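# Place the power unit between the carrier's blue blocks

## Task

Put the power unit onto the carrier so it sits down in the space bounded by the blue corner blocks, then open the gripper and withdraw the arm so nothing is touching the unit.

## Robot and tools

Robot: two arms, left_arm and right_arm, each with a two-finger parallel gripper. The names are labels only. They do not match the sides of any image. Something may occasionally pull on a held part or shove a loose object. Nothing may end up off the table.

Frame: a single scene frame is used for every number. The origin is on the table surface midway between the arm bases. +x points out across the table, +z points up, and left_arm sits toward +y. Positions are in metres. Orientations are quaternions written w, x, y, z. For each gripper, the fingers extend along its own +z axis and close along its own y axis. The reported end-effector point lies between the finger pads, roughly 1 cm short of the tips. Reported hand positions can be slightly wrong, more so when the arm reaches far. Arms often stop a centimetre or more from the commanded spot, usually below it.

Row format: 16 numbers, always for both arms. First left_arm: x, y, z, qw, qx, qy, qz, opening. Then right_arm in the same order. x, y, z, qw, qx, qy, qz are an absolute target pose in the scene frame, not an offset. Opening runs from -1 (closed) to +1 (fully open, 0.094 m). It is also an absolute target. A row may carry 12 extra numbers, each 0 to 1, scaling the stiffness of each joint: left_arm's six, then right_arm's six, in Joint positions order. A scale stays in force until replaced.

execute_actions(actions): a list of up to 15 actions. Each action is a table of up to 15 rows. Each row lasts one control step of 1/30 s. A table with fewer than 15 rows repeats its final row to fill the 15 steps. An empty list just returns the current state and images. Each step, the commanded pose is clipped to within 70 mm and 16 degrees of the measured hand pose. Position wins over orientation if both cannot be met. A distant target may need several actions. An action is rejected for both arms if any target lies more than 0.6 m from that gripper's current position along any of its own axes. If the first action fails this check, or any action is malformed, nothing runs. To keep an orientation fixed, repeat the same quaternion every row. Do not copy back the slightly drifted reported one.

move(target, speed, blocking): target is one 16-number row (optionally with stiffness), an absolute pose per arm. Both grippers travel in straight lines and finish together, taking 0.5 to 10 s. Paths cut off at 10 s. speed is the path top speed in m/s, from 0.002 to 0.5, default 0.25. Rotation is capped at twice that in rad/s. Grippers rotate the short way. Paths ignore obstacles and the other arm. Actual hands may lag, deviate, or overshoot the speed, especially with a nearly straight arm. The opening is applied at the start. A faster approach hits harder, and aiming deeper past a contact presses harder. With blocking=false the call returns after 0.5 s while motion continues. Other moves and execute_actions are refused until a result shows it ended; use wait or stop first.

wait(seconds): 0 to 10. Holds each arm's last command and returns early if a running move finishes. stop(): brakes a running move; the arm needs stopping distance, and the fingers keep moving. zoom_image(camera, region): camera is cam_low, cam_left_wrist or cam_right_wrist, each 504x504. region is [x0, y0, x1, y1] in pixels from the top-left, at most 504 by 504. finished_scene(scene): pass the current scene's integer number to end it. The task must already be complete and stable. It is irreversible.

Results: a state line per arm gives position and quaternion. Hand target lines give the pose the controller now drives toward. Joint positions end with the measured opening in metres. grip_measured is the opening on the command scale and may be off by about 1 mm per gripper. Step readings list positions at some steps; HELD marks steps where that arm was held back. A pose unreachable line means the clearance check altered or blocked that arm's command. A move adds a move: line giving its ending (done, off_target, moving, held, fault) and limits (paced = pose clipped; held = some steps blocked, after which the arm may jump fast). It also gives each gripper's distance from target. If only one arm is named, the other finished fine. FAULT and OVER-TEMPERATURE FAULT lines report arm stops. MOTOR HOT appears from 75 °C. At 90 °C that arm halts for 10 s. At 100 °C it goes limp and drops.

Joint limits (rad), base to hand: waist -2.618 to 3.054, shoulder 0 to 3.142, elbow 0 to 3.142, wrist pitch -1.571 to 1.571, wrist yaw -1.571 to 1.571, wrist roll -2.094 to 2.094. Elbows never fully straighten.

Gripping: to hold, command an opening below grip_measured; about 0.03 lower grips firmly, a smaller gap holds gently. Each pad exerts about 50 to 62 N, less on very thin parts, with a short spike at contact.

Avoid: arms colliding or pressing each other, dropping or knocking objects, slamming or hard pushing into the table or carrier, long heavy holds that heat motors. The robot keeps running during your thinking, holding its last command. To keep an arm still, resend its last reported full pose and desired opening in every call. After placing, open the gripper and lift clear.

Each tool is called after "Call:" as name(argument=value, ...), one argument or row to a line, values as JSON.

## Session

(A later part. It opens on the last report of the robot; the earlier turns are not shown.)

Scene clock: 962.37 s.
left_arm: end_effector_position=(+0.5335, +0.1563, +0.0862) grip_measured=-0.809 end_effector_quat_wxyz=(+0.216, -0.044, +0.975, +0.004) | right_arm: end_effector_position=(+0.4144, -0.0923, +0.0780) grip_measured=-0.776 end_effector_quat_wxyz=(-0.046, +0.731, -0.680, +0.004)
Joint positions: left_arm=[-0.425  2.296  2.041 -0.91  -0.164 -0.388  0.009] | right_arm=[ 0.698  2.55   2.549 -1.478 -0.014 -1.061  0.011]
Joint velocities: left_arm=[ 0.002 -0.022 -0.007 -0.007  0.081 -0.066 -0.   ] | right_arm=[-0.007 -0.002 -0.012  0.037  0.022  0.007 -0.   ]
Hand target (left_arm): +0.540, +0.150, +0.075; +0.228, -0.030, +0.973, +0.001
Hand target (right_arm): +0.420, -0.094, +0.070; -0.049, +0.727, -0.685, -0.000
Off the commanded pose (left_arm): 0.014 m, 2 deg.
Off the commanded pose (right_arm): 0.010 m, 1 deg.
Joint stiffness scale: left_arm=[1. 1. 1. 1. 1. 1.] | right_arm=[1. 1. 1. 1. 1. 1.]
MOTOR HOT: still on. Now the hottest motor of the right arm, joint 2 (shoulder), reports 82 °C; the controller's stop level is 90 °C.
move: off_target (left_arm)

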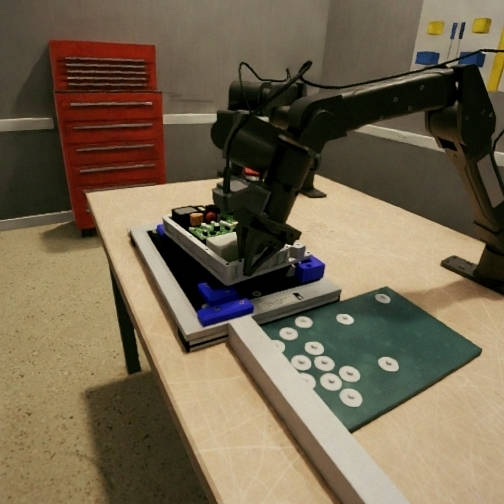

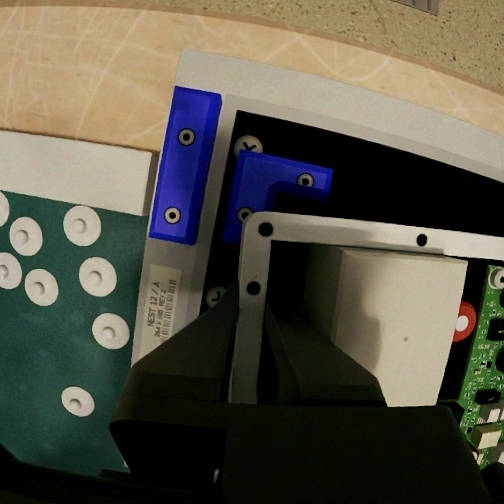

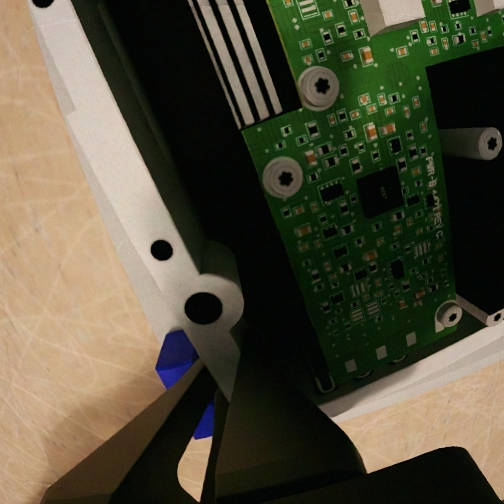

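Call:
move(
  target=[0.542,0.137,0.095,0.23,-0.03,0.973,0,-1, 0.422,-0.107,0.09,0.05,-0.7271,0.685,0,-1],
  speed=0.015,
)

Call:
move(
  target=[0.542,0.137,0.065,0.23,-0.03,0.973,0,-1, 0.422,-0.107,0.06,0.05,-0.7271,0.685,0,-1],
  speed=0.015,
)

Scene clock: 971.63 s.
left_arm: end_effector_position=(+0.5334, +0.1554, +0.0878) grip_measured=-0.809 end_effector_quat_wxyz=(+0.210, -0.046, +0.977, +0.013) | right_arm: end_effector_position=(+0.4147, -0.0931, +0.0790) grip_measured=-0.776 end_effector_quat_wxyz=(-0.047, +0.732, -0.680, +0.000)
Joint positions: left_arm=[-0.432  2.319  2.091 -0.957 -0.179 -0.397  0.009] | right_arm=[ 0.693  2.55   2.553 -1.483 -0.023 -1.068  0.011]
Joint velocities: left_arm=[ 0.007 -0.002 -0.017  0.037  0.007 -0.051 -0.   ] | right_arm=[-0.007 -0.007 -0.012 -0.022 -0.066  0.037  0.001]
Hand target (left_arm): +0.541, +0.137, +0.095; +0.230, -0.030, +0.973, -0.000
Hand target (right_arm): +0.421, -0.107, +0.090; -0.051, +0.727, -0.685, +0.000
Off the commanded pose (left_arm): 0.022 m, 3 deg.
Off the commanded pose (right_arm): 0.019 m, 1 deg.
Joint stiffness scale: left_arm=[1. 1. 1. 1. 1. 1.] | right_arm=[1. 1. 1. 1. 1. 1.]
MOTOR HOT: still on. Now the hottest motor of the right arm, joint 2 (shoulder), reports 77 °C; the controller's stop level is 90 °C.
move: off_target (left_arm, right_arm)

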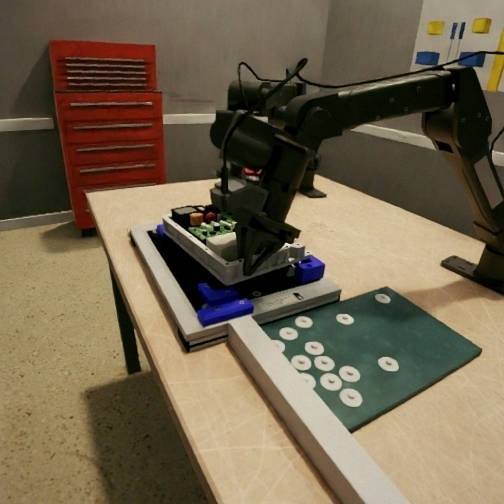

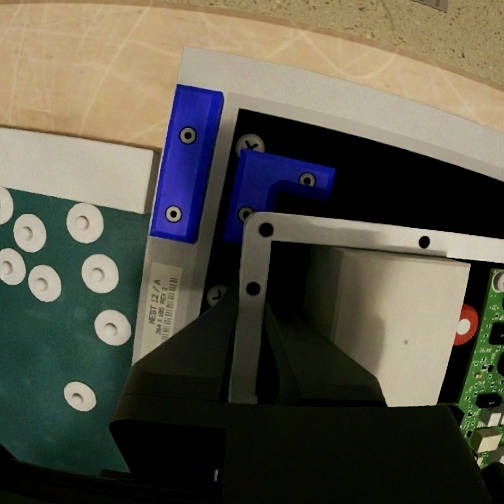

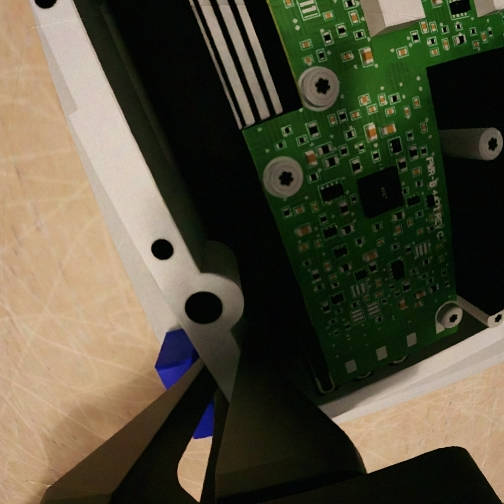

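Scene clock: 973.90 s.
left_arm: end_effector_position=(+0.5339, +0.1554, +0.0861) grip_measured=-0.810 end_effector_quat_wxyz=(+0.217, -0.047, +0.975, +0.013) | right_arm: end_effector_position=(+0.4148, -0.0926, +0.0769) grip_measured=-0.776 end_effector_quat_wxyz=(-0.063, +0.732, -0.679, +0.005)
Joint positions: left_arm=[-0.433  2.306  2.057 -0.923 -0.184 -0.398  0.009] | right_arm=[ 0.695  2.473  2.397 -1.37  -0.022 -1.067  0.011]
Joint velocities: left_arm=[-0.012  0.012 -0.007  0.022 -0.037 -0.007  0.   ] | right_arm=[ 0.007 -0.012  0.002 -0.051 -0.022  0.051 -0.   ]
Hand target (left_arm): +0.540, +0.138, +0.066; +0.228, -0.030, +0.973, +0.001
Hand target (right_arm): +0.421, -0.107, +0.060; -0.050, +0.727, -0.685, -0.000
Off the commanded pose (left_arm): 0.029 m, 3 deg.
Off the commanded pose (right_arm): 0.023 m, 2 deg.
Joint stiffness scale: left_arm=[1. 1. 1. 1. 1. 1.] | right_arm=[1. 1. 1. 1. 1. 1.]
MOTOR HOT: still on. Now the hottest motor of the right arm, joint 2 (shoulder), reports 76 °C; the controller's stop level is 90 °C.
move: off_target (left_arm, right_arm)

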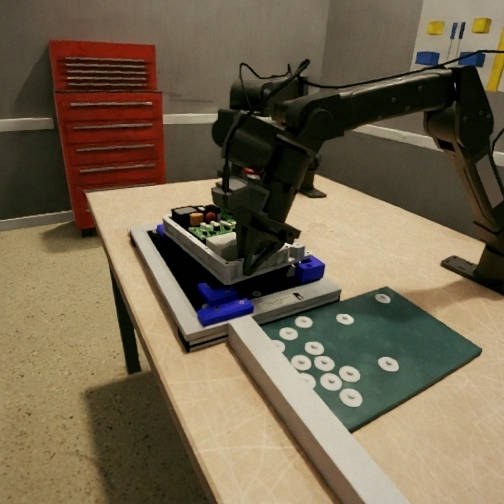

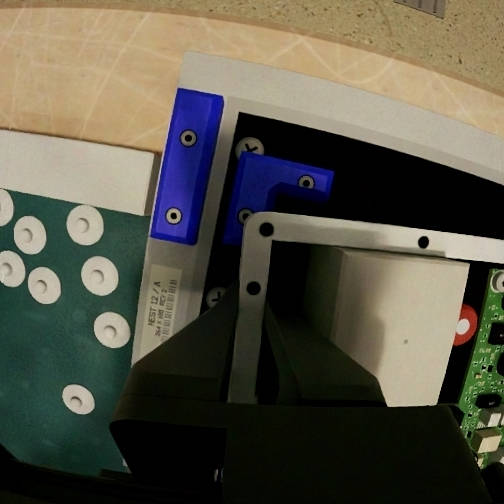

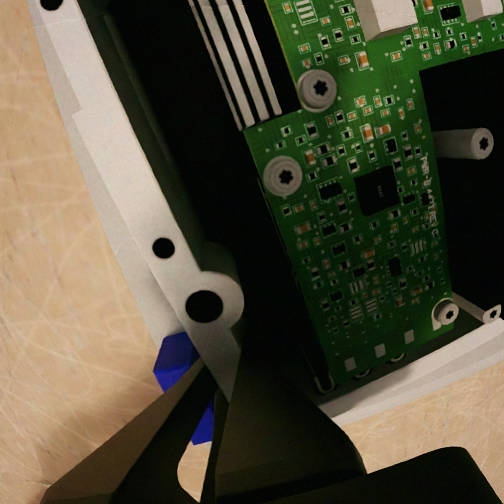

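Call:
move(
  target=[0.548,0.135,0.135,0.26,-0.03,0.965,0,-1, 0.428,-0.11,0.125,0.05,-0.7271,0.685,0,-1],
  speed=0.02,
)

Scene clock: 989.90 s.
left_arm: end_effector_position=(+0.5290, +0.1546, +0.0928) grip_measured=-0.810 end_effector_quat_wxyz=(+0.200, -0.051, +0.978, +0.017) | right_arm: end_effector_position=(+0.4144, -0.0958, +0.0848) grip_measured=-0.776 end_effector_quat_wxyz=(-0.043, +0.737, -0.675, -0.009)
Joint positions: left_arm=[-0.437  2.329  2.136 -1.017 -0.182 -0.416  0.009] | right_arm=[ 0.684  2.585  2.644 -1.551 -0.039 -1.09   0.011]
Joint velocities: left_arm=[ 0.017 -0.002  0.032 -0.037 -0.066 -0.022 -0.001] | right_arm=[ 0.012  0.012 -0.002 -0.007 -0.051  0.022  0.001]
Hand target (left_arm): +0.544, +0.137, +0.136; +0.260, -0.031, +0.965, -0.000
Hand target (right_arm): +0.426, -0.111, +0.124; -0.079, +0.725, -0.684, +0.008
Off the commanded pose (left_arm): 0.050 m, 8 deg.
Off the commanded pose (right_arm): 0.045 m, 2 deg.
Joint stiffness scale: left_arm=[1. 1. 1. 1. 1. 1.] | right_arm=[1. 1. 1. 1. 1. 1.]
MOTOR HOT: cleared. Now the hottest motor of the right arm, joint 2 (shoulder), reports 72 °C.
joint sent to its limit (right arm) — the command would take joint 4 (wrist pitch) past its lower limit, so that joint was sent only as far as its limit.
move: off_target (left_arm, right_arm)

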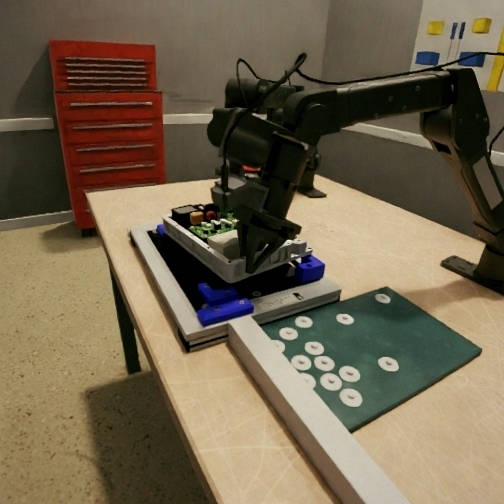

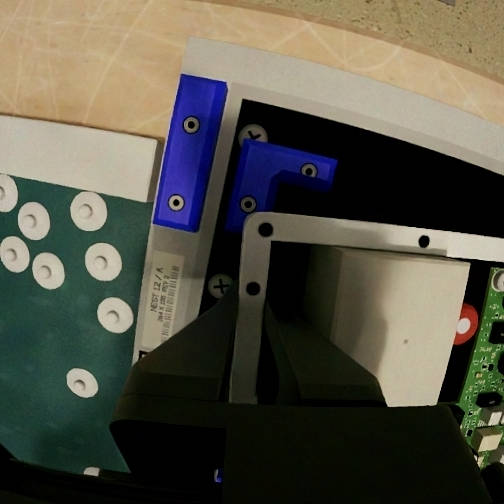

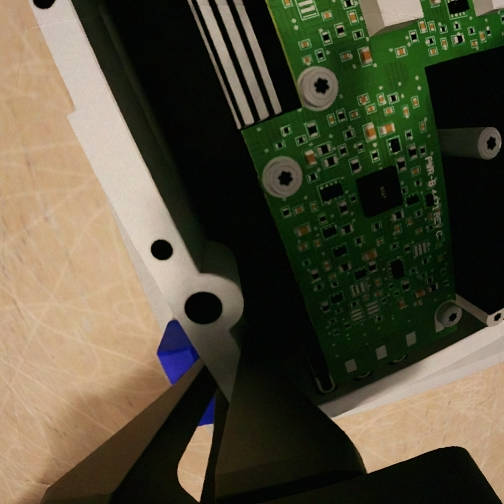

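Call:
move(
  target=[0.548,0.105,0.135,0.26,-0.03,0.965,0,-1, 0.428,-0.14,0.125,0.05,-0.7271,0.685,0,-1],
  speed=0.015,
)

Scene clock: 1001.87 s.
left_arm: end_effector_position=(+0.5271, +0.1515, +0.1029) grip_measured=-0.809 end_effector_quat_wxyz=(+0.193, -0.054, +0.979, +0.042) | right_arm: end_effector_position=(+0.4147, -0.0994, +0.0893) grip_measured=-0.776 end_effector_quat_wxyz=(-0.055, +0.739, -0.671, -0.030)
Joint positions: left_arm=[-0.459  2.376  2.264 -1.132 -0.232 -0.438  0.009] | right_arm=[ 0.66   2.544  2.58  -1.519 -0.089 -1.12   0.011]
Joint velocities: left_arm=[-0.012  0.002 -0.007 -0.037 -0.051  0.007  0.   ] | right_arm=[-0.012 -0.017 -0.017 -0.007 -0.095 -0.095 -0.   ]
Hand target (left_arm): +0.542, +0.107, +0.138; +0.258, -0.030, +0.966, -0.002
Hand target (right_arm): +0.426, -0.138, +0.123; -0.060, +0.726, -0.685, +0.003
Off the commanded pose (left_arm): 0.060 m, 10 deg.
Off the commanded pose (right_arm): 0.056 m, 4 deg.
Joint stiffness scale: left_arm=[1. 1. 1. 1. 1. 1.] | right_arm=[1. 1. 1. 1. 1. 1.]
MOTOR HOT: a motor of the right arm reached 75 °C. Now the hottest motor of the right arm, joint 2 (shoulder), reports 81 °C. The controller's stop level is 90 °C. To cool a motor, set the load down, stop pushing, or move to a pose that needs little force.
joint sent to its limit (right arm) — the command would take joint 4 (wrist pitch) past its lower limit, so that joint was sent only as far as its limit.
move: off_target (left_arm, right_arm)

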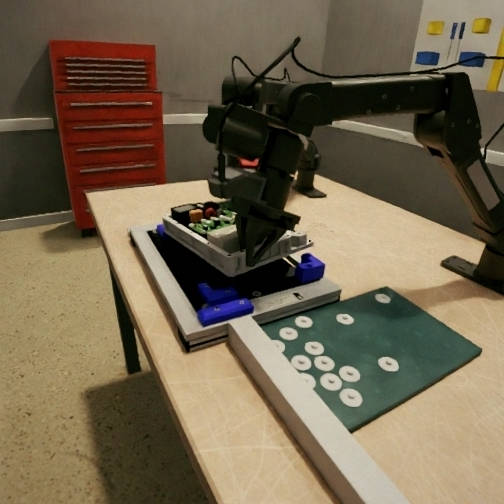

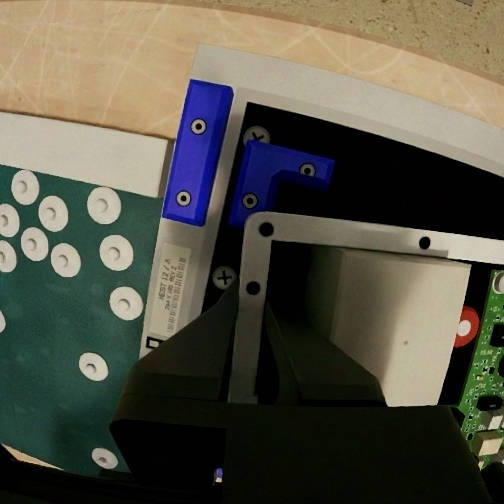

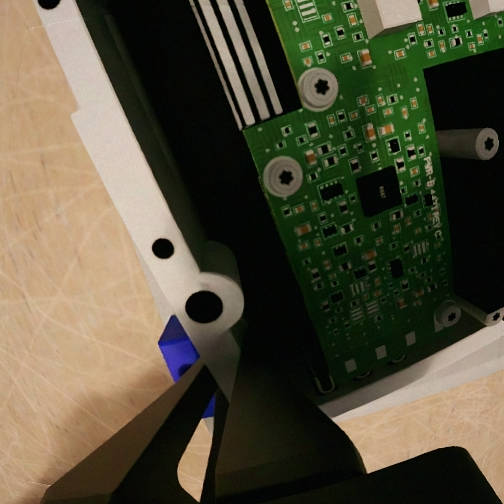

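Call:
move(
  target=[0.535,0.15,0.07,0.22,-0.04,0.975,0,-1, 0.422,-0.098,0.06,0.05,-0.7271,0.685,0,-1],
  speed=0.02,
)

Call:
move(
  target=[0.533,0.155,0.086,0.21,-0.04,0.977,0,-0.35, 0.415,-0.095,0.078,0.05,-0.7271,0.685,0,-0.3],
  speed=0.02,
)

Call:
move(
  target=[0.47,0.16,0.19,0.21,-0.04,0.977,0,-0.35, 0.36,-0.02,0.19,0.15,-0.7,0.685,0.1,-0.3],
  speed=0.07,
)

Scene clock: 1024.97 s.
left_arm: end_effector_position=(+0.5296, +0.1254, +0.0641) grip_measured=-0.809 end_effector_quat_wxyz=(+0.197, -0.067, +0.977, -0.039) | right_arm: end_effector_position=(+0.4187, -0.1256, +0.0884) grip_measured=-0.776 end_effector_quat_wxyz=(-0.026, +0.743, -0.669, -0.000)
Joint positions: left_arm=[-0.457  2.339  2.037 -0.874 -0.092 -0.482  0.009] | right_arm=[ 0.636  2.54   2.575 -1.556 -0.017 -1.156  0.011]
Joint velocities: left_arm=[-0.002 -0.002 -0.007 -0.007  0.007  0.007  0.   ] | right_arm=[ 0.007 -0.007  0.002 -0.007 -0.022 -0.022 -0.002]
Hand target (left_arm): +0.535, +0.149, +0.070; +0.215, -0.042, +0.976, +0.001
Hand target (right_arm): +0.426, -0.138, +0.123; -0.060, +0.726, -0.685, +0.003
Off the commanded pose (left_arm): 0.026 m, 6 deg.
Off the commanded pose (right_arm): 0.040 m, 4 deg.
Joint stiffness scale: left_arm=[1. 1. 1. 1. 1. 1.] | right_arm=[1. 1. 1. 1. 1. 1.]
OVER-TEMPERATURE FAULT: ARM HELD. Before this call, joint 2 (shoulder) of the right arm reached the stop level of 90 °C, and the controller stopped that arm for 10 seconds, its drives kept at the targets that they had. This call came during the stop, and the right arm ran none of its commands: an arm, its gripper or tool too, takes no new command until a result has said that it accepts commands again. At the stop's end the right arm was STILL HOT (93 °C). In this call the stop used 10 of the actions that the scene allows. That arm now holds where it stopped, with its grip as last carried out, and accepts commands again. The stop level (90 °C) of the right arm is off for another 299 seconds; until then the only stop for heat is at a drive's own limit (100 °C).
MOTOR HOT: still on. Now the hottest motor of the right arm, joint 2 (shoulder), reports 93 °C.
move: fault (right_arm), off_target (left_arm)

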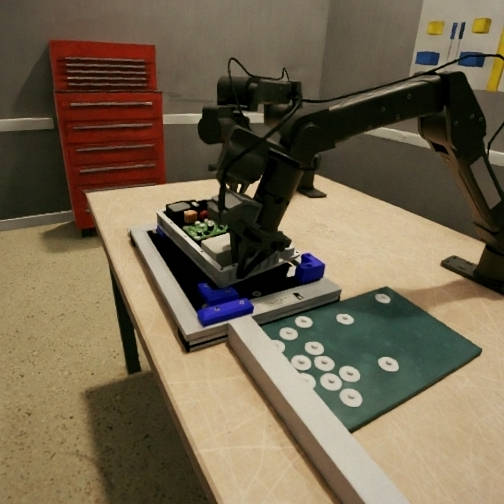

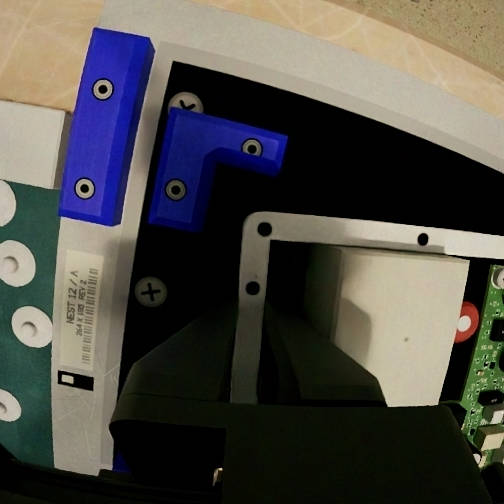

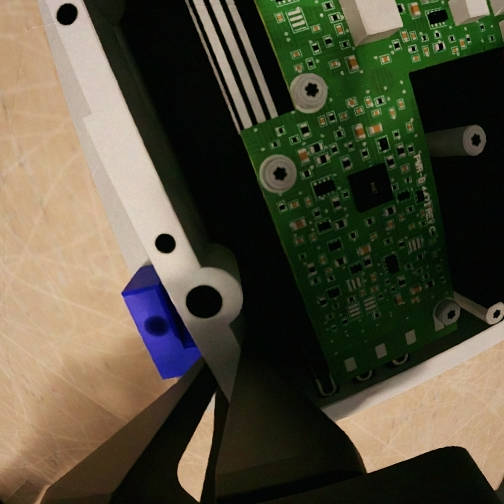

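not run: a fault stop came before this call.

not run: a fault stop came before this call.

Call:
move(
  target=[0.535,0.145,0.066,0.2,-0.06,0.977,0,-1, 0.42,-0.10,0.065,0.03,-0.74,0.672,0,-1],
  speed=0.02,
)

Scene clock: 1034.93 s.
left_arm: end_effector_position=(+0.5301, +0.1278, +0.0640) grip_measured=-0.809 end_effector_quat_wxyz=(+0.197, -0.069, +0.977, -0.037) | right_arm: end_effector_position=(+0.4165, -0.1211, +0.0851) grip_measured=-0.776 end_effector_quat_wxyz=(-0.018, +0.741, -0.671, +0.015)
Joint positions: left_arm=[-0.454  2.339  2.037 -0.875 -0.095 -0.484  0.009] | right_arm=[ 0.659  2.551  2.583 -1.559  0.019 -1.129  0.011]
Joint velocities: left_arm=[ 0.007  0.002 -0.002 -0.022 -0.037 -0.007 -0.001] | right_arm=[ 0.012  0.002  0.027 -0.051  0.022 -0.037 -0.   ]
Hand target (left_arm): +0.534, +0.145, +0.066; +0.201, -0.060, +0.978, -0.002
Hand target (right_arm): +0.419, -0.101, +0.066; -0.030, +0.740, -0.672, +0.000
Off the commanded pose (left_arm): 0.018 m, 4 deg.
Off the commanded pose (right_arm): 0.029 m, 2 deg.
Joint stiffness scale: left_arm=[1. 1. 1. 1. 1. 1.] | right_arm=[1. 1. 1. 1. 1. 1.]
MOTOR HOT: still on. Now the hottest motor of the right arm, joint 2 (shoulder), reports 92 °C; the controller's stop level is 90 °C. That level is off on the right arm for another 290 seconds.
move: off_target (left_arm, right_arm)

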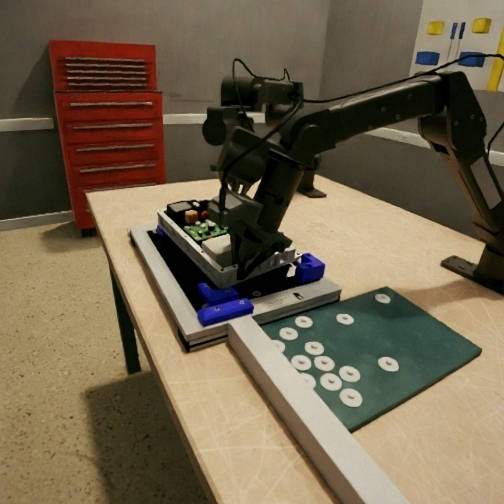

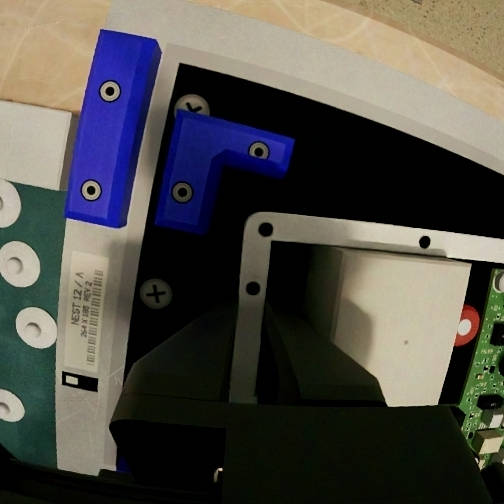

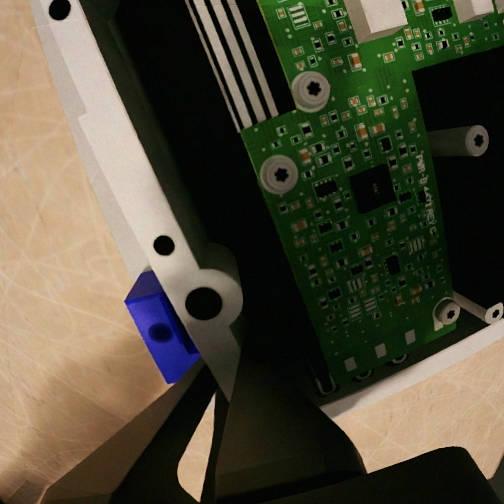

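Call:
move(
  target=[0.53,0.128,0.064,0.2,-0.06,0.977,0,-1, 0.4165,-0.121,0.085,0.03,-0.74,0.672,0,-0.3],
  speed=0.02,
)

Call:
move(
  target=[0.53,0.128,0.064,0.2,-0.06,0.977,0,-1, 0.36,-0.16,0.15,0.03,-0.74,0.672,0,-0.3],
  speed=0.07,
)

Call:
move(
  target=[0.533,0.158,0.064,0.2,-0.06,0.977,0,-1, 0.33,-0.18,0.12,0.03,-0.74,0.672,0,-0.3],
  speed=0.015,
)

Scene clock: 1045.47 s.
left_arm: end_effector_position=(+0.5301, +0.1277, +0.0639) grip_measured=-0.809 end_effector_quat_wxyz=(+0.195, -0.071, +0.978, -0.032) | right_arm: end_effector_position=(+0.4144, -0.1182, +0.0799) grip_measured=-0.302 end_effector_quat_wxyz=(-0.021, +0.742, -0.670, +0.005)
Joint positions: left_arm=[-0.457  2.35   2.057 -0.894 -0.104 -0.489  0.009] | right_arm=[ 0.659  2.536  2.533 -1.525 -0.002 -1.132  0.033]
Joint velocities: left_arm=[-0.002 -0.002  0.007  0.007  0.051 -0.066 -0.001] | right_arm=[ 0.002  0.002 -0.007  0.022  0.022 -0.066 -0.001]
Hand target (left_arm): +0.530, +0.128, +0.064; +0.201, -0.060, +0.978, -0.002
Hand target (right_arm): +0.416, -0.121, +0.085; -0.029, +0.740, -0.672, +0.000
Off the commanded pose (left_arm): 0.000 m, 4 deg.
Off the commanded pose (right_arm): 0.006 m, 1 deg.
Joint stiffness scale: left_arm=[1. 1. 1. 1. 1. 1.] | right_arm=[1. 1. 1. 1. 1. 1.]
MOTOR HOT: still on. Now the hottest motor of the right arm, joint 2 (shoulder), reports 81 °C; the controller's stop level is 90 °C. That level is off on the right arm for another 279 seconds.
move: off_target (left_arm)

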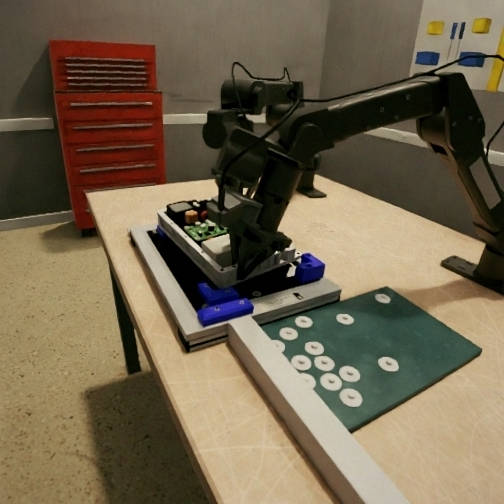

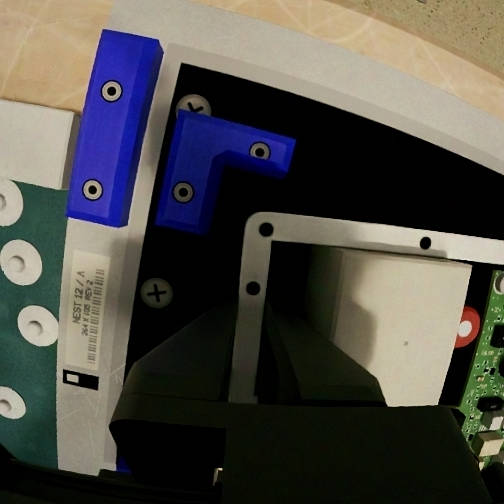

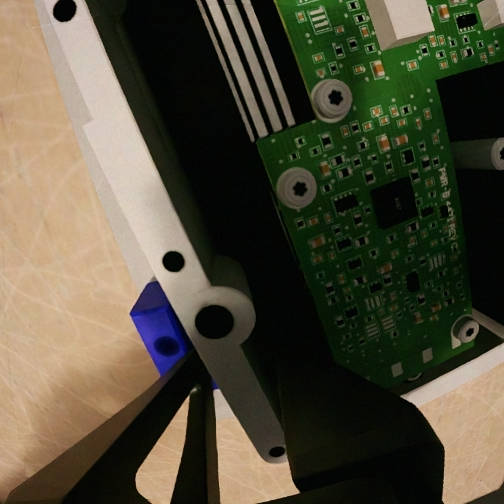

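Scene clock: 1047.23 s.
left_arm: end_effector_position=(+0.5298, +0.1274, +0.0638) grip_measured=-0.809 end_effector_quat_wxyz=(+0.194, -0.069, +0.978, -0.033) | right_arm: end_effector_position=(+0.3640, -0.1547, +0.1483) grip_measured=-0.301 end_effector_quat_wxyz=(-0.035, +0.741, -0.671, +0.009)
Joint positions: left_arm=[-0.457  2.35   2.057 -0.895 -0.103 -0.487  0.009] | right_arm=[ 0.646  2.165  2.159 -1.493 -0.003 -1.141  0.033]
Joint velocities: left_arm=[-0.002 -0.012 -0.002 -0.022 -0.022 -0.007  0.001] | right_arm=[-0.012 -0.002 -0.022  0.007 -0.037  0.051  0.001]
Hand target (left_arm): +0.530, +0.128, +0.064; +0.201, -0.060, +0.978, -0.002
Hand target (right_arm): +0.359, -0.159, +0.150; -0.030, +0.740, -0.672, +0.000
Off the commanded pose (left_arm): 0.001 m, 4 deg.
Off the commanded pose (right_arm): 0.007 m, 1 deg.
Joint stiffness scale: left_arm=[1. 1. 1. 1. 1. 1.] | right_arm=[1. 1. 1. 1. 1. 1.]
MOTOR HOT: still on. Now the hottest motor of the right arm, joint 2 (shoulder), reports 81 °C; the controller's stop level is 90 °C. That level is off on the right arm for another 277 seconds.
move: off_target (left_arm)

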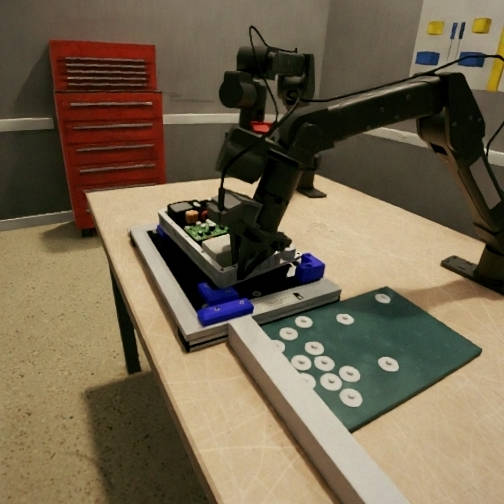

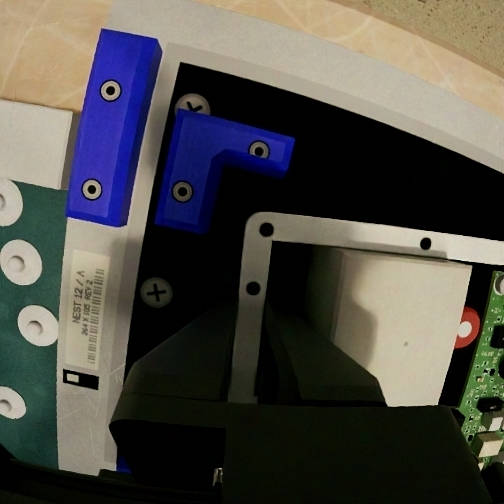

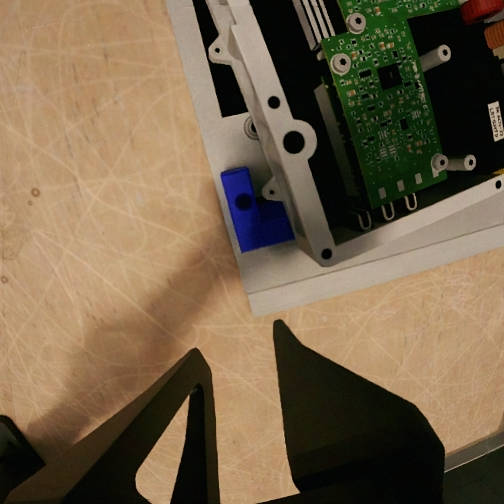

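Scene clock: 1050.87 s.
left_arm: end_effector_position=(+0.5301, +0.1283, +0.0635) grip_measured=-0.809 end_effector_quat_wxyz=(+0.191, -0.064, +0.979, -0.038) | right_arm: end_effector_position=(+0.3295, -0.1778, +0.1160) grip_measured=-0.301 end_effector_quat_wxyz=(-0.020, +0.742, -0.671, +0.005)
Joint positions: left_arm=[-0.451  2.35   2.057 -0.895 -0.087 -0.472  0.009] | right_arm=[ 0.639  1.988  1.765 -1.306 -0.003 -1.149  0.033]
Joint velocities: left_arm=[ 0.012 -0.002 -0.012 -0.037 -0.081  0.007  0.   ] | right_arm=[ 0.002 -0.002 -0.002 -0.051  0.022 -0.081  0.   ]
Hand target (left_arm): +0.532, +0.157, +0.064; +0.197, -0.061, +0.978, +0.000
Hand target (right_arm): +0.329, -0.179, +0.120; -0.030, +0.740, -0.672, +0.000
Off the commanded pose (left_arm): 0.030 m, 4 deg.
Off the commanded pose (right_arm): 0.005 m, 1 deg.
Joint stiffness scale: left_arm=[1. 1. 1. 1. 1. 1.] | right_arm=[1. 1. 1. 1. 1. 1.]
MOTOR HOT: still on. Now the hottest motor of the right arm, joint 2 (shoulder), reports 79 °C; the controller's stop level is 90 °C. That level is off on the right arm for another 274 seconds.
move: off_target (left_arm)

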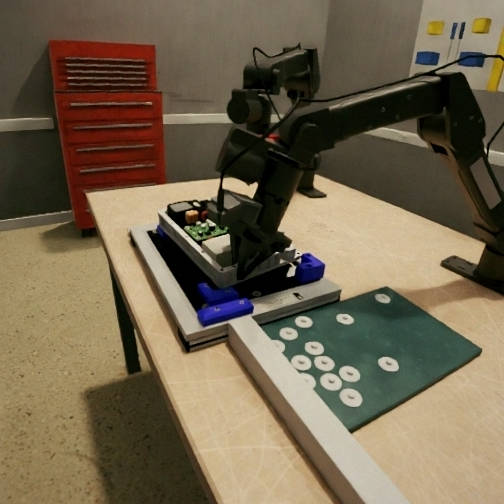

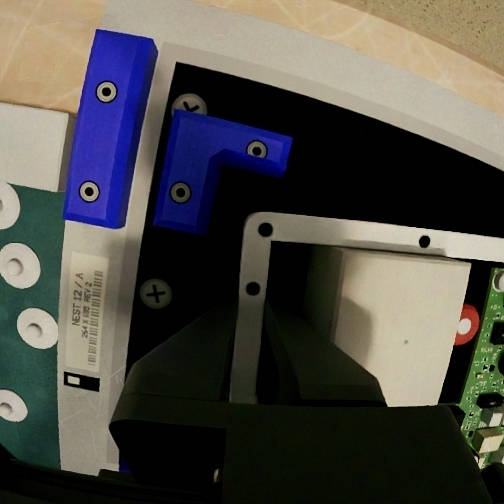

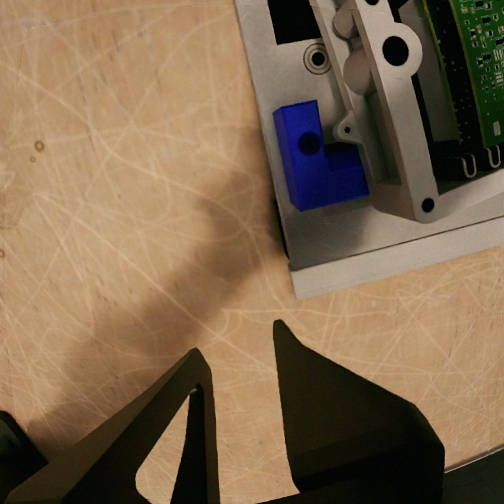

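Call:
move(
  target=[0.531,0.14,0.064,0.2,-0.06,0.977,0,-1, 0.46,-0.19,0.11,0.25,0,0.968,0,-1],
  speed=0.1,
)

Call:
move(
  target=[0.531,0.14,0.064,0.2,-0.06,0.977,0,-1, 0.47,-0.185,0.078,0.25,0,0.968,0,-1],
  speed=0.04,
)

Call:
move(
  target=[0.533,0.158,0.064,0.2,-0.06,0.977,0,-1, 0.47,-0.115,0.078,0.25,0,0.968,0,-1],
  speed=0.015,
)

Scene clock: 1070.73 s.
left_arm: end_effector_position=(+0.5299, +0.1279, +0.0636) grip_measured=-0.809 end_effector_quat_wxyz=(+0.192, -0.067, +0.978, -0.036) | right_arm: end_effector_position=(+0.4546, -0.1893, +0.1109) grip_measured=-0.994 end_effector_quat_wxyz=(+0.247, -0.010, +0.969, +0.007)
Joint positions: left_arm=[-0.453  2.35   2.057 -0.895 -0.092 -0.479  0.009] | right_arm=[ 0.563  2.022  1.679 -0.762  0.192  0.379  0.   ]
Joint velocities: left_arm=[ 0.002 -0.007  0.027  0.022 -0.037  0.051  0.001] | right_arm=[-0.012  0.017  0.012 -0.022  0.007 -0.095  0.   ]
Hand target (left_arm): +0.531, +0.140, +0.064; +0.200, -0.060, +0.978, -0.001
Hand target (right_arm): +0.460, -0.192, +0.110; +0.251, -0.002, +0.968, -0.000
Off the commanded pose (left_arm): 0.012 m, 4 deg.
Off the commanded pose (right_arm): 0.006 m, 1 deg.
Joint stiffness scale: left_arm=[1. 1. 1. 1. 1. 1.] | right_arm=[1. 1. 1. 1. 1. 1.]
MOTOR HOT: cleared. Now the hottest motor of the right arm, joint 2 (shoulder), reports 72 °C.
move: off_target (left_arm)

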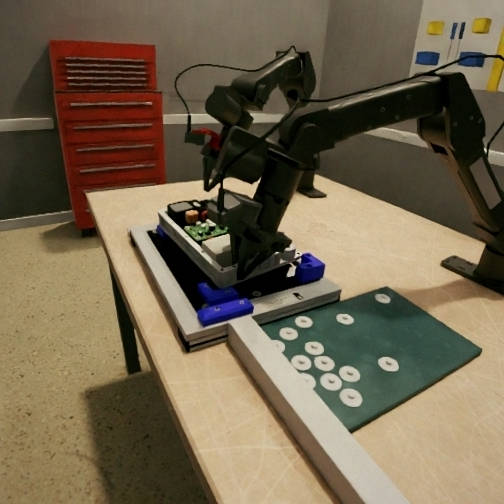

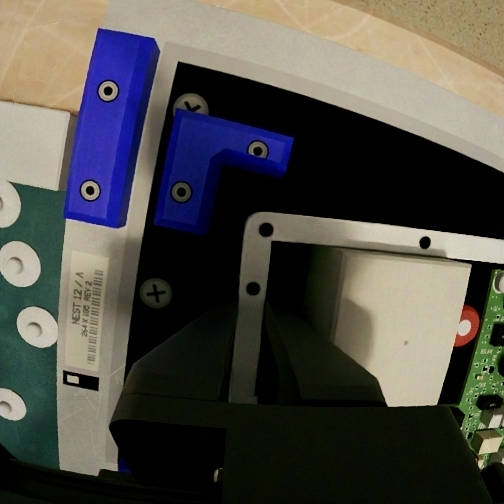

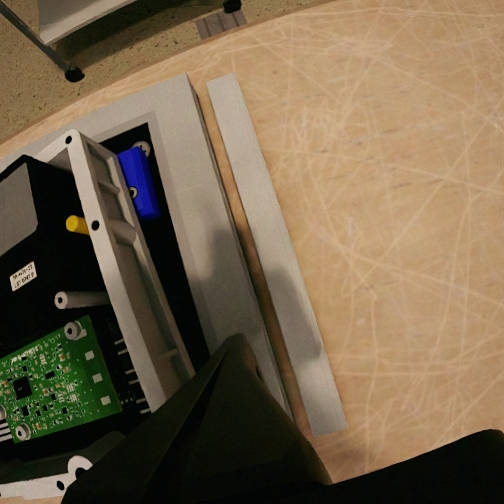

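Scene clock: 1072.00 s.
left_arm: end_effector_position=(+0.5299, +0.1279, +0.0636) grip_measured=-0.809 end_effector_quat_wxyz=(+0.192, -0.068, +0.978, -0.037) | right_arm: end_effector_position=(+0.4703, -0.1821, +0.0861) grip_measured=-0.994 end_effector_quat_wxyz=(+0.254, -0.004, +0.967, +0.010)
Joint positions: left_arm=[-0.453  2.35   2.057 -0.895 -0.092 -0.481  0.009] | right_arm=[ 0.563  2.093  1.679 -0.677  0.193  0.39   0.   ]
Joint velocities: left_arm=[ 0.012  0.012  0.002  0.007 -0.022  0.037  0.   ] | right_arm=[ 0.007 -0.017  0.007  0.081  0.022 -0.081 -0.001]
Hand target (left_arm): +0.531, +0.140, +0.064; +0.200, -0.060, +0.978, -0.001
Hand target (right_arm): +0.470, -0.185, +0.078; +0.250, -0.000, +0.968, +0.000
Off the commanded pose (left_arm): 0.012 m, 4 deg.
Off the commanded pose (right_arm): 0.009 m, 1 deg.
Joint stiffness scale: left_arm=[1. 1. 1. 1. 1. 1.] | right_arm=[1. 1. 1. 1. 1. 1.]
move: off_target (left_arm)

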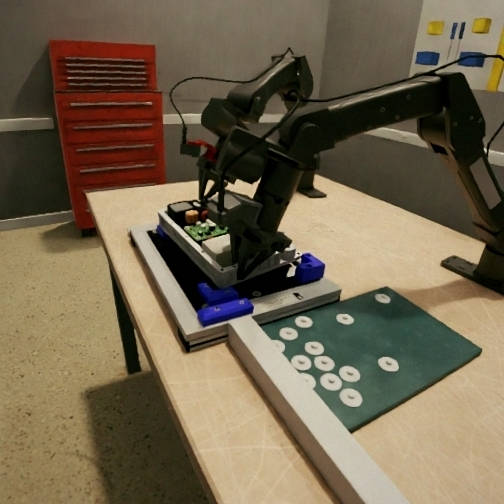

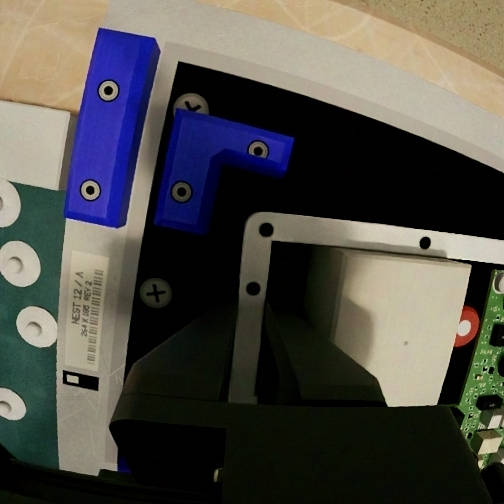

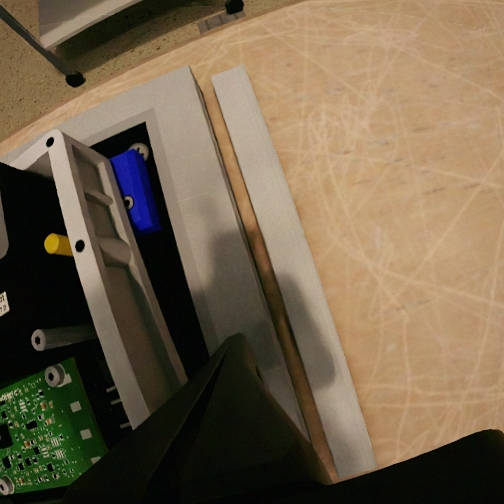

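Scene clock: 1076.73 s.
left_arm: end_effector_position=(+0.5328, +0.1350, +0.0635) grip_measured=-0.809 end_effector_quat_wxyz=(+0.195, -0.060, +0.978, -0.036) | right_arm: end_effector_position=(+0.4760, -0.1519, +0.0900) grip_measured=-0.995 end_effector_quat_wxyz=(+0.258, +0.019, +0.965, -0.038)
Joint positions: left_arm=[-0.437  2.345  2.047 -0.883 -0.087 -0.45   0.009] | right_arm=[ 0.654  2.222  1.901 -0.831  0.33   0.504  0.   ]
Joint velocities: left_arm=[-0.022 -0.017 -0.002 -0.037 -0.037 -0.007 -0.001] | right_arm=[-0.007 -0.007 -0.002  0.037  0.007  0.037  0.   ]
Hand target (left_arm): +0.533, +0.158, +0.064; +0.199, -0.060, +0.978, -0.000
Hand target (right_arm): +0.469, -0.117, +0.079; +0.249, -0.000, +0.969, -0.001
Off the commanded pose (left_arm): 0.023 m, 4 deg.
Off the commanded pose (right_arm): 0.039 m, 5 deg.
Joint stiffness scale: left_arm=[1. 1. 1. 1. 1. 1.] | right_arm=[1. 1. 1. 1. 1. 1.]
move: off_target (left_arm, right_arm)

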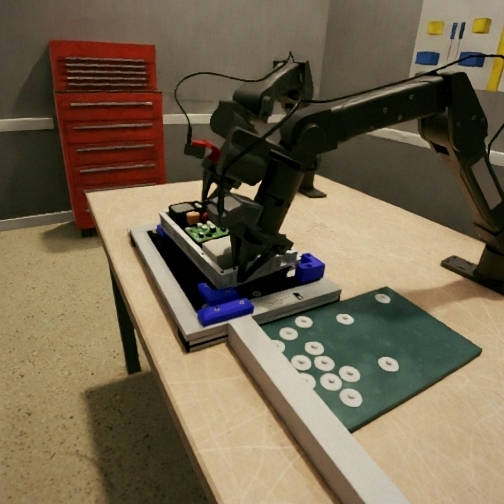

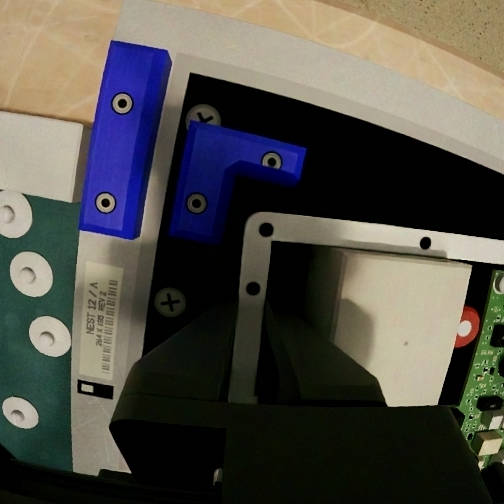

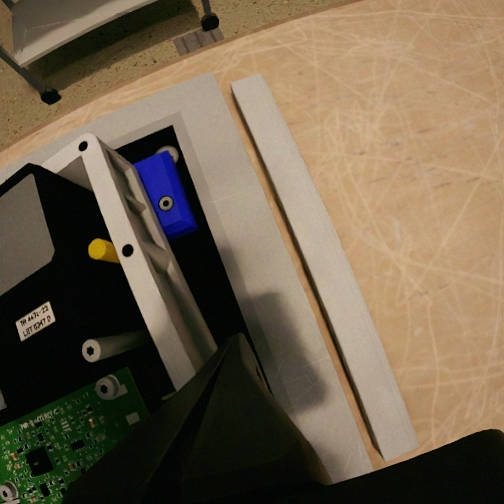

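Working; push further.

Call:
move(
  target=[0.54,0.175,0.064,0.2,-0.06,0.977,0,-1, 0.475,-0.09,0.078,0.25,0,0.968,0,-1],
  speed=0.015,
)

Scene clock: 1084.83 s.
left_arm: end_effector_position=(+0.5332, +0.1361, +0.0633) grip_measured=-0.809 end_effector_quat_wxyz=(+0.192, -0.056, +0.979, -0.042) | right_arm: end_effector_position=(+0.4834, -0.1450, +0.0986) grip_measured=-0.995 end_effector_quat_wxyz=(+0.266, +0.029, +0.962, -0.063)
Joint positions: left_arm=[-0.429  2.345  2.047 -0.883 -0.067 -0.437  0.009] | right_arm=[ 0.678  2.29   2.041 -0.925  0.396  0.541  0.   ]
Joint velocities: left_arm=[-0.002 -0.007 -0.002 -0.007  0.007 -0.022 -0.   ] | right_arm=[-0.007  0.007  0.022 -0.022  0.007  0.095  0.001]
Hand target (left_arm): +0.538, +0.174, +0.064; +0.198, -0.061, +0.978, +0.000
Hand target (right_arm): +0.471, -0.093, +0.080; +0.249, -0.001, +0.969, -0.002
Off the commanded pose (left_arm): 0.039 m, 5 deg.
Off the commanded pose (right_arm): 0.059 m, 8 deg.
Joint stiffness scale: left_arm=[1. 1. 1. 1. 1. 1.] | right_arm=[1. 1. 1. 1. 1. 1.]
move: off_target (left_arm, right_arm)

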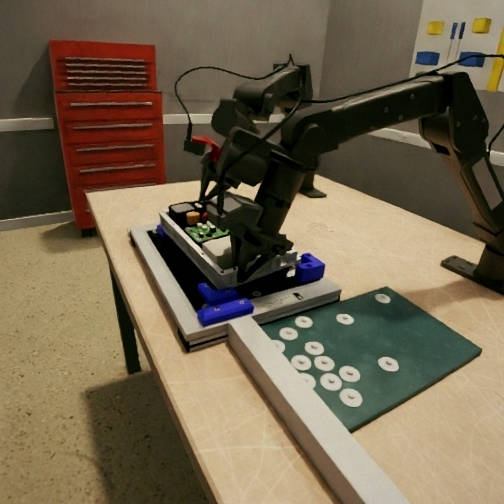

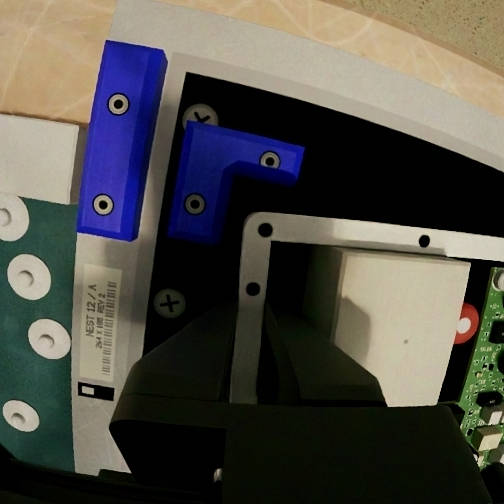

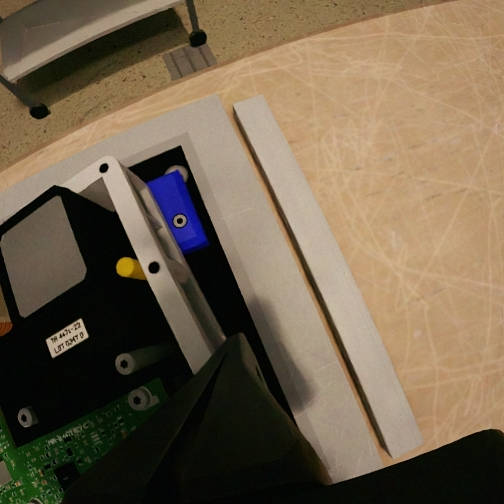

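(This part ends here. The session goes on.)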